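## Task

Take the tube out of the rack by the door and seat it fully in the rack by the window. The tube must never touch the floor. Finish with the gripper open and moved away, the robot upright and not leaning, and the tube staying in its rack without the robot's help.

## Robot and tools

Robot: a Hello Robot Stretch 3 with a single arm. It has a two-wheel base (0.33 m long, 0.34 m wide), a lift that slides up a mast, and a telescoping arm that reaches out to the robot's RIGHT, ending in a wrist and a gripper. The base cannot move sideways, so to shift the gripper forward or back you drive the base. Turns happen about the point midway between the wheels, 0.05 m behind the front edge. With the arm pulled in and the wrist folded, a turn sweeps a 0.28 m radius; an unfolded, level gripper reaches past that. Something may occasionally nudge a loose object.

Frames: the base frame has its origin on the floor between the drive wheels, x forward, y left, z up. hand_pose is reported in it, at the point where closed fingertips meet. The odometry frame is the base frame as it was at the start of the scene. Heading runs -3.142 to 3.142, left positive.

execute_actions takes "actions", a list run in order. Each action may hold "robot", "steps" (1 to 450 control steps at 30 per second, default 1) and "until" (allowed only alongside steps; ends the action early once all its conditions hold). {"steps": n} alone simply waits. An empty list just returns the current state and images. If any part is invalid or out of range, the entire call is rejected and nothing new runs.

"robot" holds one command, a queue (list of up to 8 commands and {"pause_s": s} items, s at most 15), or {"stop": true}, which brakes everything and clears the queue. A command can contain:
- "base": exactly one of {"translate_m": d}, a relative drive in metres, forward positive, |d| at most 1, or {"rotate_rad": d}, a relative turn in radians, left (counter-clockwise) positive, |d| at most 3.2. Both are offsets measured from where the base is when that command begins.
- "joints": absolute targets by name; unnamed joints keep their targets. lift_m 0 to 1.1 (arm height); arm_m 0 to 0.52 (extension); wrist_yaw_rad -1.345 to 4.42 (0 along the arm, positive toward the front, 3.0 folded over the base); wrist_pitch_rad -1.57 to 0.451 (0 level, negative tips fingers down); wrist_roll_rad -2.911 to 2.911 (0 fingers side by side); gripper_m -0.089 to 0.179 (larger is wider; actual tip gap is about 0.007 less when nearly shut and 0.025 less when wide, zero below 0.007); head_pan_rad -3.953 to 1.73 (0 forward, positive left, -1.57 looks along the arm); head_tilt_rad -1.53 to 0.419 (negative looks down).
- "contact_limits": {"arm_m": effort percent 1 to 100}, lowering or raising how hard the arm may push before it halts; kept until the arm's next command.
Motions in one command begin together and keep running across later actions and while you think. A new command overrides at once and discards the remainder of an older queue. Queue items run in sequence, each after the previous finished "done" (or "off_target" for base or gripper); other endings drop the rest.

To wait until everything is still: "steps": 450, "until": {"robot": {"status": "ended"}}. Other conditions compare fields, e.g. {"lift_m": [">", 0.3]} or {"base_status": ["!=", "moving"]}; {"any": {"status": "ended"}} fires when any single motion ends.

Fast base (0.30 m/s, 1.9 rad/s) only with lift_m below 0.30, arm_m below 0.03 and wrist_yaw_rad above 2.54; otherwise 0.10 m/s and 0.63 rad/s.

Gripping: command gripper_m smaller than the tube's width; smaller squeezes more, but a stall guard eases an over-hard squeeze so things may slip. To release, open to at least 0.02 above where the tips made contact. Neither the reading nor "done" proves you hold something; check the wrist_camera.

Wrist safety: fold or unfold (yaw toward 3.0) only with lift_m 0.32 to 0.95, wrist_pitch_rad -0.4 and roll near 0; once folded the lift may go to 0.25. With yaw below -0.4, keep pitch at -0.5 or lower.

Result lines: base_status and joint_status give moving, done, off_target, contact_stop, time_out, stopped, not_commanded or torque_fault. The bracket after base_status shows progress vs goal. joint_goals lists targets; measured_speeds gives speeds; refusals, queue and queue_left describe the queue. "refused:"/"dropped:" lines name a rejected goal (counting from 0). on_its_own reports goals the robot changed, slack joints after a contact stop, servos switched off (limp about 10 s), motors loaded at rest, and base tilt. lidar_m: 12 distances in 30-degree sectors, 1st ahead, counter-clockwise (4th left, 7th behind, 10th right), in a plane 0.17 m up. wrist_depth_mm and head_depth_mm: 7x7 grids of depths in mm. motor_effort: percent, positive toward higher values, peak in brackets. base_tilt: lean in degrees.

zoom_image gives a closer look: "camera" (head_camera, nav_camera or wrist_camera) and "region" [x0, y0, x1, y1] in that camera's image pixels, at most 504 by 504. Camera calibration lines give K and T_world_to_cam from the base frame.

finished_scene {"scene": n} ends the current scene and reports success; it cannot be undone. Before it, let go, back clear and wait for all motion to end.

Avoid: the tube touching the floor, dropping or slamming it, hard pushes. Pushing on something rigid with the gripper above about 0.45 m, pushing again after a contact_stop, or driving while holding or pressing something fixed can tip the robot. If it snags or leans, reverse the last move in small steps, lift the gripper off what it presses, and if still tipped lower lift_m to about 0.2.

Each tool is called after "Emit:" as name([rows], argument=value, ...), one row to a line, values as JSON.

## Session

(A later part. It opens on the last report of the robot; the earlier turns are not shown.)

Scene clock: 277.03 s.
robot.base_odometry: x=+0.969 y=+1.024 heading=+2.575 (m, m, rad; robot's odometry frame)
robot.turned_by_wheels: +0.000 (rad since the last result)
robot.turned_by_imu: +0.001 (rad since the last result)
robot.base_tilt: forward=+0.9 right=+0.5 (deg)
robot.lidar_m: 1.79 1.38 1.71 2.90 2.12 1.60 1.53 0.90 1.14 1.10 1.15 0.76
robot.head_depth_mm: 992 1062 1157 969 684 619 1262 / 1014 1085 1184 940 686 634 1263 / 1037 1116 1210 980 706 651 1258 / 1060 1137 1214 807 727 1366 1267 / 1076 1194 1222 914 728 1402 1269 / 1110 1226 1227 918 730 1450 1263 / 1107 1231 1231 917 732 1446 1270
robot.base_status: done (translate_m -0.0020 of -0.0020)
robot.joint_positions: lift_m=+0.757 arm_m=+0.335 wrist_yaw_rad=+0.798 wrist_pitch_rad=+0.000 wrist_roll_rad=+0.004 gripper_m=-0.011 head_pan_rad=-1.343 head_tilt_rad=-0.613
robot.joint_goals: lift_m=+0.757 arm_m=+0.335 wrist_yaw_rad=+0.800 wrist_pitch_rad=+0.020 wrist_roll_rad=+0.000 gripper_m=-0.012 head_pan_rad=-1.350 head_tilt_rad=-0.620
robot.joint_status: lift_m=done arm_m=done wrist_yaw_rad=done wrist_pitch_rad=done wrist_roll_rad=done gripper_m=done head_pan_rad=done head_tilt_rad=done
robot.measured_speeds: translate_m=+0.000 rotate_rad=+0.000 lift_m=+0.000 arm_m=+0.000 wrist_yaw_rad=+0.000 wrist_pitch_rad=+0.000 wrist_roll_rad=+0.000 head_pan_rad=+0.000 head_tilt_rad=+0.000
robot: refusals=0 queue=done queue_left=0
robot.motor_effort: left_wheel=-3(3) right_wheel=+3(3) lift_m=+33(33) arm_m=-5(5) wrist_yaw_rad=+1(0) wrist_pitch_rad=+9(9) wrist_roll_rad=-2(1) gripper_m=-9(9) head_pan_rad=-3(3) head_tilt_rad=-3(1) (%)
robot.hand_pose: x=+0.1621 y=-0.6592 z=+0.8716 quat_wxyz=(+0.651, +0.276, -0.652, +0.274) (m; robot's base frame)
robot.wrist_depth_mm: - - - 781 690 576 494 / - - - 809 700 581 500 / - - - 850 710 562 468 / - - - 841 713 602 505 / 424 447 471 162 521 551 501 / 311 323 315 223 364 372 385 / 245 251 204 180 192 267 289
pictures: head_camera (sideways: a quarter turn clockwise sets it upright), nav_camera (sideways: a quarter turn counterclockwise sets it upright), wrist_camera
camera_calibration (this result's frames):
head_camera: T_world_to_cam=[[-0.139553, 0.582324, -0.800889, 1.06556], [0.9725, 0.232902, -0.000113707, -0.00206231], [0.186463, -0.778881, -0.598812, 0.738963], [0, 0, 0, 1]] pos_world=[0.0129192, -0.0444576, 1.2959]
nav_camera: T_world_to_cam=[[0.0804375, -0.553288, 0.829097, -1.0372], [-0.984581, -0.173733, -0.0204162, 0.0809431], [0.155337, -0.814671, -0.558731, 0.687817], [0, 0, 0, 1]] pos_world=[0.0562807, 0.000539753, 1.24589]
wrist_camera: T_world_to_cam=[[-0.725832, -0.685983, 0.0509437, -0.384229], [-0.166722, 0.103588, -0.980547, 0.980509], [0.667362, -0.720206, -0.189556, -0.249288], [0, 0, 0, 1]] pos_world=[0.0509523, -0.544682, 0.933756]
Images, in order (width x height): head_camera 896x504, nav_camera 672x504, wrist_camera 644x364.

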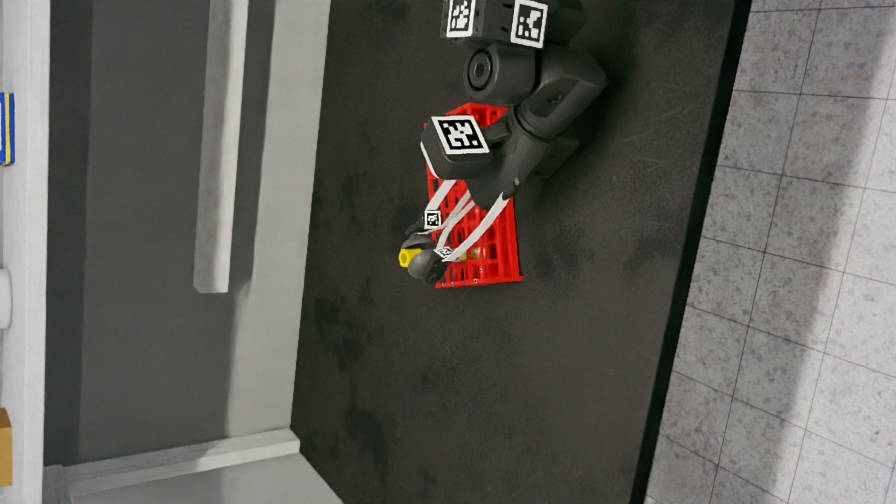

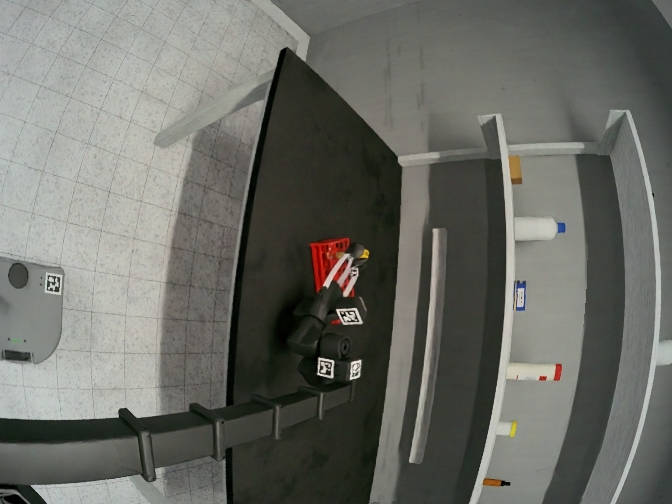

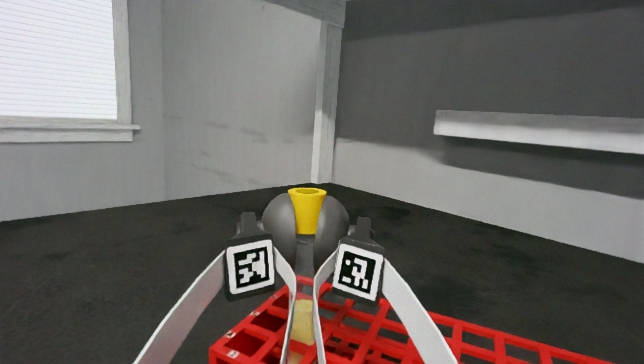

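Emit:
execute_actions([
  {"robot": {"joints": {"lift_m": 0.743}}, "steps": 100, "until": {"robot": {"status": "ended"}}},
])

Emit:
zoom_image(camera="head_camera", region=[390, 170, 540, 310])

Scene clock: 281.93 s.
robot.base_odometry: x=+0.969 y=+1.024 heading=+2.575 (m, m, rad; robot's odometry frame)
robot.turned_by_wheels: +0.000 (rad since the last result)
robot.turned_by_imu: +0.001 (rad since the last result)
robot.base_tilt: forward=+0.9 right=+0.5 (deg)
robot.lidar_m: 1.80 1.38 1.72 2.89 2.12 1.60 1.54 0.90 1.13 1.10 1.15 0.76
robot.head_depth_mm: 992 1066 1156 939 684 617 1261 / 1013 1088 1177 940 686 633 1258 / 1032 1115 1205 978 707 652 1262 / 1056 1139 1214 834 725 1377 1267 / 1085 1193 1219 915 729 1409 1266 / 1105 1220 1223 916 731 1432 1270 / 1104 1233 1229 918 732 1445 1269
robot.base_status: done (translate_m -0.0020 of -0.0020)
robot.joint_positions: lift_m=+0.743 arm_m=+0.335 wrist_yaw_rad=+0.798 wrist_pitch_rad=+0.000 wrist_roll_rad=+0.004 gripper_m=-0.011 head_pan_rad=-1.343 head_tilt_rad=-0.613
robot.joint_goals: lift_m=+0.743 arm_m=+0.335 wrist_yaw_rad=+0.800 wrist_pitch_rad=+0.020 wrist_roll_rad=+0.000 gripper_m=-0.012 head_pan_rad=-1.350 head_tilt_rad=-0.620
robot.joint_status: lift_m=done arm_m=done wrist_yaw_rad=done wrist_pitch_rad=done wrist_roll_rad=done gripper_m=done head_pan_rad=done head_tilt_rad=done
robot.measured_speeds: translate_m=+0.000 rotate_rad=+0.000 lift_m=+0.000 arm_m=+0.000 wrist_yaw_rad=+0.000 wrist_pitch_rad=+0.000 wrist_roll_rad=+0.000 head_pan_rad=+0.000 head_tilt_rad=+0.000
robot: refusals=0 queue=done queue_left=0
robot.motor_effort: left_wheel=-3(3) right_wheel=+4(4) lift_m=+33(31) arm_m=-5(5) wrist_yaw_rad=+1(1) wrist_pitch_rad=+9(9) wrist_roll_rad=-1(1) gripper_m=-9(9) head_pan_rad=-3(3) head_tilt_rad=-2(2) (%)
robot.hand_pose: x=+0.1621 y=-0.6592 z=+0.8577 quat_wxyz=(+0.651, +0.276, -0.652, +0.274) (m; robot's base frame)
robot.wrist_depth_mm: - - - 813 698 579 494 / - - - 834 709 582 500 / - - - 872 718 558 466 / - - - 810 701 602 506 / 395 413 431 - 482 501 497 / 285 296 273 207 333 342 356 / 225 230 178 170 177 183 252
pictures: head_camera (sideways: a quarter turn clockwise sets it upright), nav_camera (sideways: a quarter turn counterclockwise sets it upright), wrist_camera
camera_calibration (this result's frames):
head_camera: T_world_to_cam=[[-0.139553, 0.582324, -0.800889, 1.06556], [0.9725, 0.232902, -0.000113707, -0.00206231], [0.186463, -0.778881, -0.598812, 0.738963], [0, 0, 0, 1]] pos_world=[0.0129192, -0.0444576, 1.2959]
nav_camera: T_world_to_cam=[[0.0804374, -0.553288, 0.829097, -1.0372], [-0.984581, -0.173733, -0.0204162, 0.0809431], [0.155337, -0.814671, -0.558731, 0.687817], [0, 0, 0, 1]] pos_world=[0.0562807, 0.000539747, 1.24589]
wrist_camera: T_world_to_cam=[[-0.725834, -0.685981, 0.0509448, -0.383516], [-0.166723, 0.103588, -0.980547, 0.966787], [0.667359, -0.720209, -0.189556, -0.251942], [0, 0, 0, 1]] pos_world=[0.0509521, -0.544683, 0.919762]
Images, in order (width x height): head_camera 896x504, nav_camera 672x504, wrist_camera 644x364.

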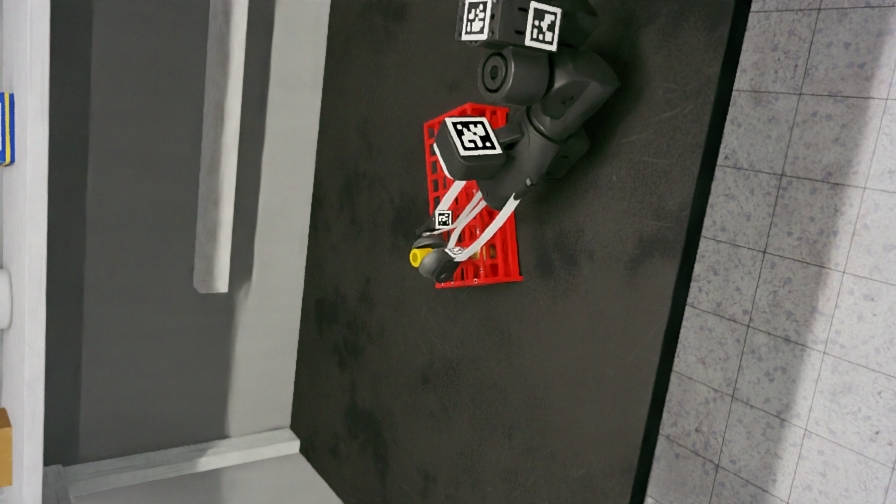

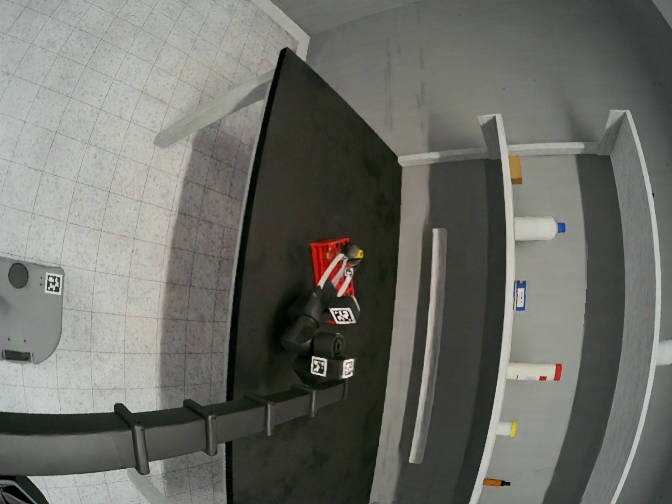

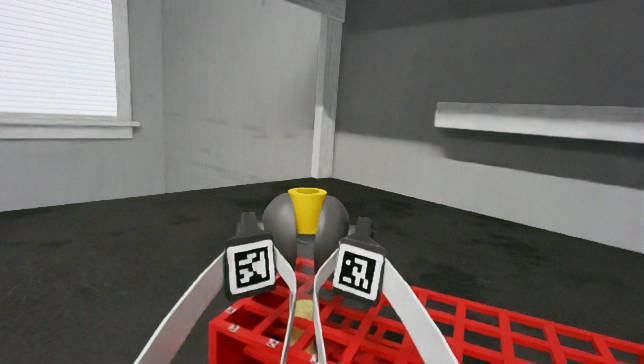

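Region (390, 170, 540, 310) of head_camera's 896x504 image, scaled by 3.360, with more detail than that image has; it fills the top 470 rows of this view, and the rest is white.

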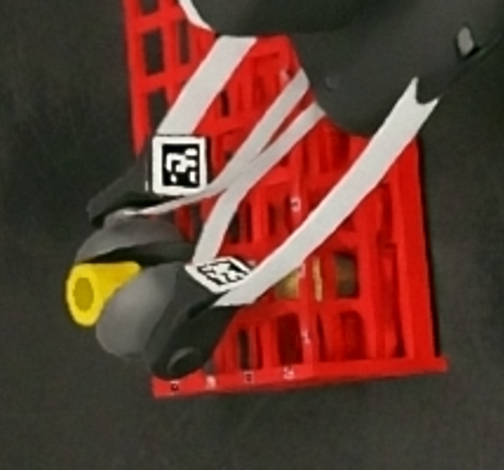

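Emit:
execute_actions([
  {"robot": {"joints": {"lift_m": 0.738}}, "steps": 100, "until": {"robot": {"status": "ended"}}},
])

Scene clock: 286.30 s.
robot.base_odometry: x=+0.969 y=+1.024 heading=+2.575 (m, m, rad; robot's odometry frame)
robot.turned_by_wheels: +0.000 (rad since the last result)
robot.turned_by_imu: +0.001 (rad since the last result)
robot.base_tilt: forward=+0.9 right=+0.4 (deg)
robot.lidar_m: 1.80 1.37 1.71 2.91 2.12 1.60 1.53 0.89 1.14 1.10 1.15 0.76
robot.head_depth_mm: 993 1071 1154 937 683 619 1258 / 1012 1087 1175 939 689 633 1253 / 1036 1116 1207 963 706 652 1260 / 1061 1139 1217 876 728 1371 1261 / 1079 1192 1220 909 729 1402 1262 / 1102 1228 1228 917 732 1438 1271 / 1109 1232 1228 916 732 1447 1270
robot.base_status: done (translate_m -0.0020 of -0.0020)
robot.joint_positions: lift_m=+0.738 arm_m=+0.335 wrist_yaw_rad=+0.798 wrist_pitch_rad=+0.011 wrist_roll_rad=+0.004 gripper_m=-0.011 head_pan_rad=-1.343 head_tilt_rad=-0.613
robot.joint_goals: lift_m=+0.738 arm_m=+0.335 wrist_yaw_rad=+0.800 wrist_pitch_rad=+0.020 wrist_roll_rad=+0.000 gripper_m=-0.012 head_pan_rad=-1.350 head_tilt_rad=-0.620
robot.joint_status: lift_m=done arm_m=done wrist_yaw_rad=done wrist_pitch_rad=done wrist_roll_rad=done gripper_m=done head_pan_rad=done head_tilt_rad=done
robot.measured_speeds: translate_m=+0.000 rotate_rad=+0.000 lift_m=+0.000 arm_m=+0.000 wrist_yaw_rad=+0.000 wrist_pitch_rad=+0.000 wrist_roll_rad=+0.000 head_pan_rad=+0.000 head_tilt_rad=+0.000
robot: refusals=0 queue=done queue_left=0
robot.motor_effort: left_wheel=-3(3) right_wheel=+4(4) lift_m=+32(34) arm_m=-5(5) wrist_yaw_rad=+2(1) wrist_pitch_rad=+4(9) wrist_roll_rad=-1(1) gripper_m=-9(9) head_pan_rad=-3(3) head_tilt_rad=-4(3) (%)
robot.hand_pose: x=+0.1622 y=-0.6593 z=+0.8556 quat_wxyz=(+0.649, +0.272, -0.654, +0.278) (m; robot's base frame)
robot.wrist_depth_mm: - - - 810 695 577 498 / - - - 825 705 585 500 / - - - 883 721 557 463 / - - - 825 704 600 510 / 391 414 436 - 488 512 494 / 285 295 236 197 336 342 356 / 223 228 172 169 178 182 242
pictures: head_camera (sideways: a quarter turn clockwise sets it upright), nav_camera (sideways: a quarter turn counterclockwise sets it upright), wrist_camera
camera_calibration (this result's frames):
head_camera: T_world_to_cam=[[-0.139553, 0.582324, -0.800889, 1.06556], [0.9725, 0.232902, -0.000113707, -0.00206231], [0.186463, -0.778881, -0.598812, 0.738963], [0, 0, 0, 1]] pos_world=[0.0129192, -0.0444576, 1.2959]
nav_camera: T_world_to_cam=[[0.0804375, -0.553288, 0.829097, -1.0372], [-0.984581, -0.173733, -0.0204162, 0.0809431], [0.155337, -0.814671, -0.558732, 0.687817], [0, 0, 0, 1]] pos_world=[0.0562807, 0.000539756, 1.24589]
wrist_camera: T_world_to_cam=[[-0.726237, -0.685588, 0.0504867, -0.382682], [-0.158925, 0.095988, -0.982613, 0.960268], [0.668821, -0.721634, -0.178667, -0.263082], [0, 0, 0, 1]] pos_world=[0.0506468, -0.544385, 0.915889]
Images, in order (width x height): head_camera 896x504, nav_camera 672x504, wrist_camera 644x364.

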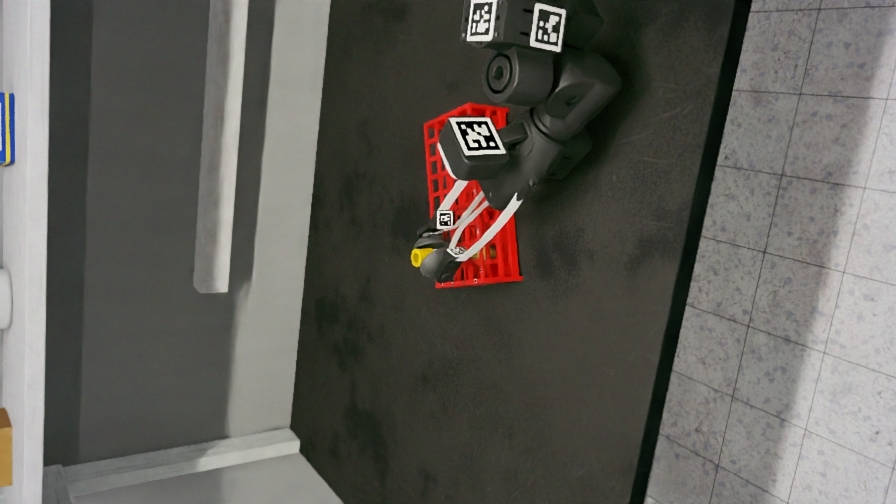

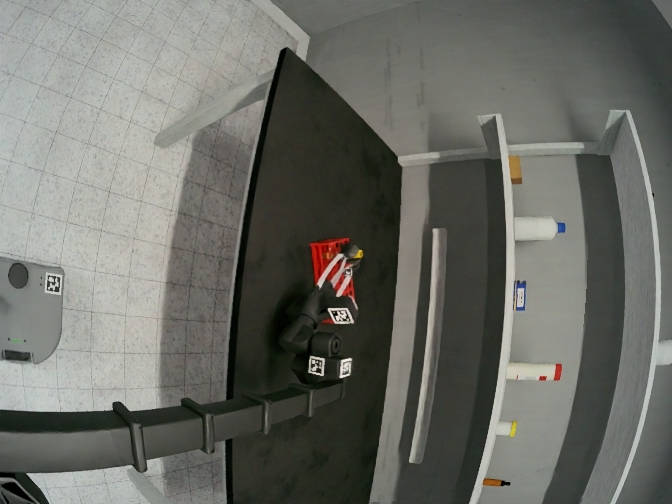

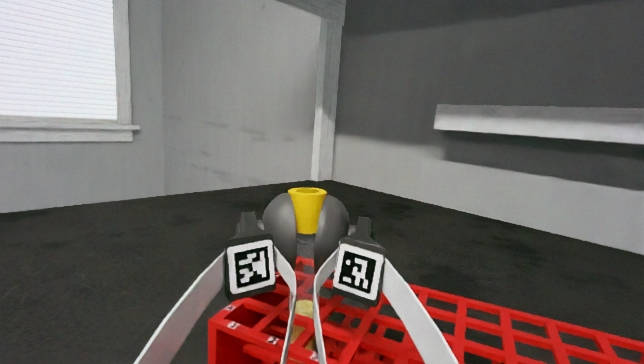

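Seated (contact detected). Release and retreat.

Emit:
execute_actions([
  {"robot": [{"joints": {"gripper_m": 0.05}}, {"pause_s": 0.3}, {"joints": {"lift_m": 0.82}}, {"joints": {"arm_m": 0.08}}], "steps": 400, "until": {"robot": {"status": "ended"}}},
])

Emit:
zoom_image(camera="head_camera", region=[380, 90, 580, 310])

Scene clock: 296.93 s.
robot.base_odometry: x=+0.969 y=+1.024 heading=+2.575 (m, m, rad; robot's odometry frame)
robot.turned_by_wheels: +0.000 (rad since the last result)
robot.turned_by_imu: +0.002 (rad since the last result)
robot.base_tilt: forward=+0.9 right=+0.5 (deg)
robot.lidar_m: 1.80 1.38 1.72 2.90 2.12 1.60 1.53 0.90 1.13 1.10 1.15 0.76
robot.head_depth_mm: 992 1063 1156 905 723 634 - / 1011 1087 1180 873 724 636 - / 1035 1113 1208 842 748 - 1230 / 1061 1139 1215 820 728 1382 1260 / 1079 1196 1217 912 729 1417 1260 / 1107 1231 1222 913 710 1447 1264 / 1109 1237 1224 917 731 1454 1272
robot.base_status: done (translate_m -0.0020 of -0.0020)
robot.joint_positions: lift_m=+0.820 arm_m=+0.080 wrist_yaw_rad=+0.799 wrist_pitch_rad=+0.001 wrist_roll_rad=+0.004 gripper_m=+0.050 head_pan_rad=-1.343 head_tilt_rad=-0.613
robot.joint_goals: lift_m=+0.820 arm_m=+0.080 wrist_yaw_rad=+0.800 wrist_pitch_rad=+0.020 wrist_roll_rad=+0.000 gripper_m=+0.050 head_pan_rad=-1.350 head_tilt_rad=-0.620
robot.joint_status: lift_m=done arm_m=done wrist_yaw_rad=done wrist_pitch_rad=done wrist_roll_rad=done gripper_m=done head_pan_rad=done head_tilt_rad=done
robot.measured_speeds: translate_m=+0.000 rotate_rad=+0.000 lift_m=+0.000 arm_m=+0.000 wrist_yaw_rad=+0.000 wrist_pitch_rad=+0.000 wrist_roll_rad=+0.000 head_pan_rad=+0.000 head_tilt_rad=+0.000
robot: refusals=0 queue=done queue_left=0
robot.motor_effort: left_wheel=-3(3) right_wheel=+4(4) lift_m=+41(43) arm_m=-5(7) wrist_yaw_rad=+1(2) wrist_pitch_rad=+9(8) wrist_roll_rad=-1(2) gripper_m=+0(89) head_pan_rad=-3(3) head_tilt_rad=-2(2) (%)
robot.hand_pose: x=+0.1622 y=-0.4040 z=+0.9347 quat_wxyz=(+0.650, +0.275, -0.652, +0.275) (m; robot's base frame)
robot.wrist_depth_mm: - - - - 727 667 628 / - - - - 932 801 694 / - - - - - 812 703 / - - - - 978 808 684 / - - 721 679 757 762 698 / - - 427 467 434 408 527 / - 596 352 361 364 349 333
pictures: head_camera (sideways: a quarter turn clockwise sets it upright), nav_camera (sideways: a quarter turn counterclockwise sets it upright), wrist_camera
camera_calibration (this result's frames):
head_camera: T_world_to_cam=[[-0.139555, 0.582332, -0.800883, 1.06555], [0.9725, 0.232902, -0.000113626, -0.00206242], [0.186461, -0.778874, -0.598821, 0.738974], [0, 0, 0, 1]] pos_world=[0.0129192, -0.0444575, 1.2959]
nav_camera: T_world_to_cam=[[0.0804396, -0.553297, 0.829091, -1.03719], [-0.984581, -0.173733, -0.0204156, 0.0809424], [0.155336, -0.814665, -0.558741, 0.687829], [0, 0, 0, 1]] pos_world=[0.0562806, 0.000540357, 1.24589]
wrist_camera: T_world_to_cam=[[-0.725349, -0.686498, 0.0508857, -0.21255], [-0.165836, 0.10252, -0.98081, 1.01565], [0.668107, -0.719868, -0.188209, -0.0549421], [0, 0, 0, 1]] pos_world=[0.0509649, -0.289591, 0.996632]
Images, in order (width x height): head_camera 896x504, nav_camera 672x504, wrist_camera 644x364.

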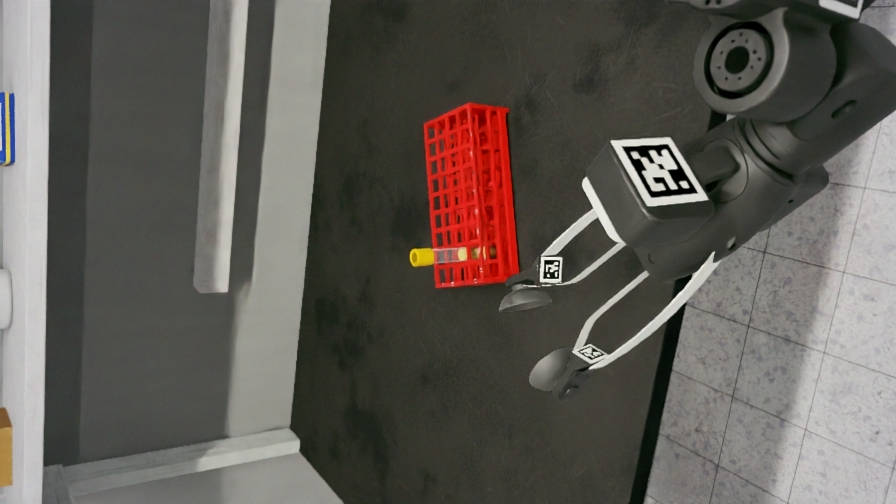

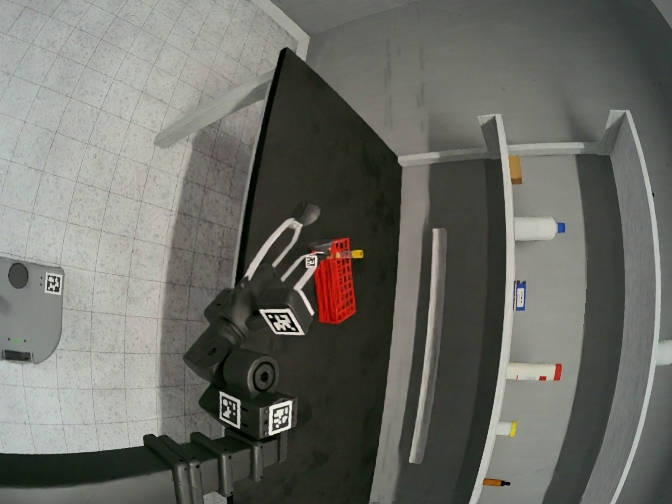

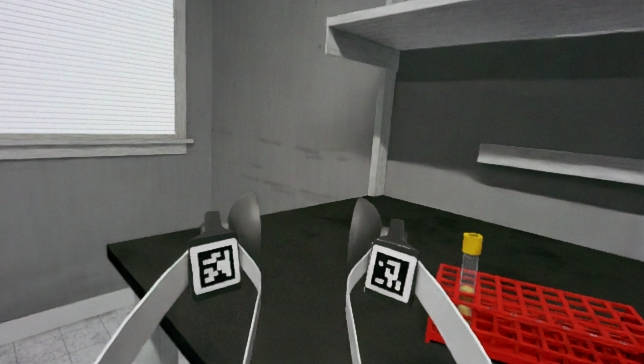

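Region (380, 90, 580, 310) of head_camera's 896x504 image, scaled by 2.291, with more detail than that image has; it fills the left 458 columns of this view, and the rest is white.

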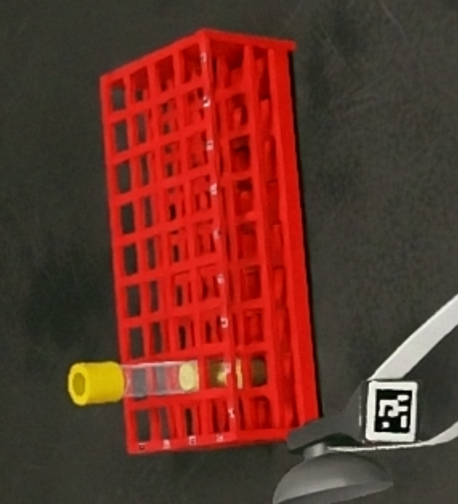

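The tube stands upright and fully seated in the rack, and the gripper is clear.

Emit:
finished_scene(scene=2)

The scene is finished: the task was done.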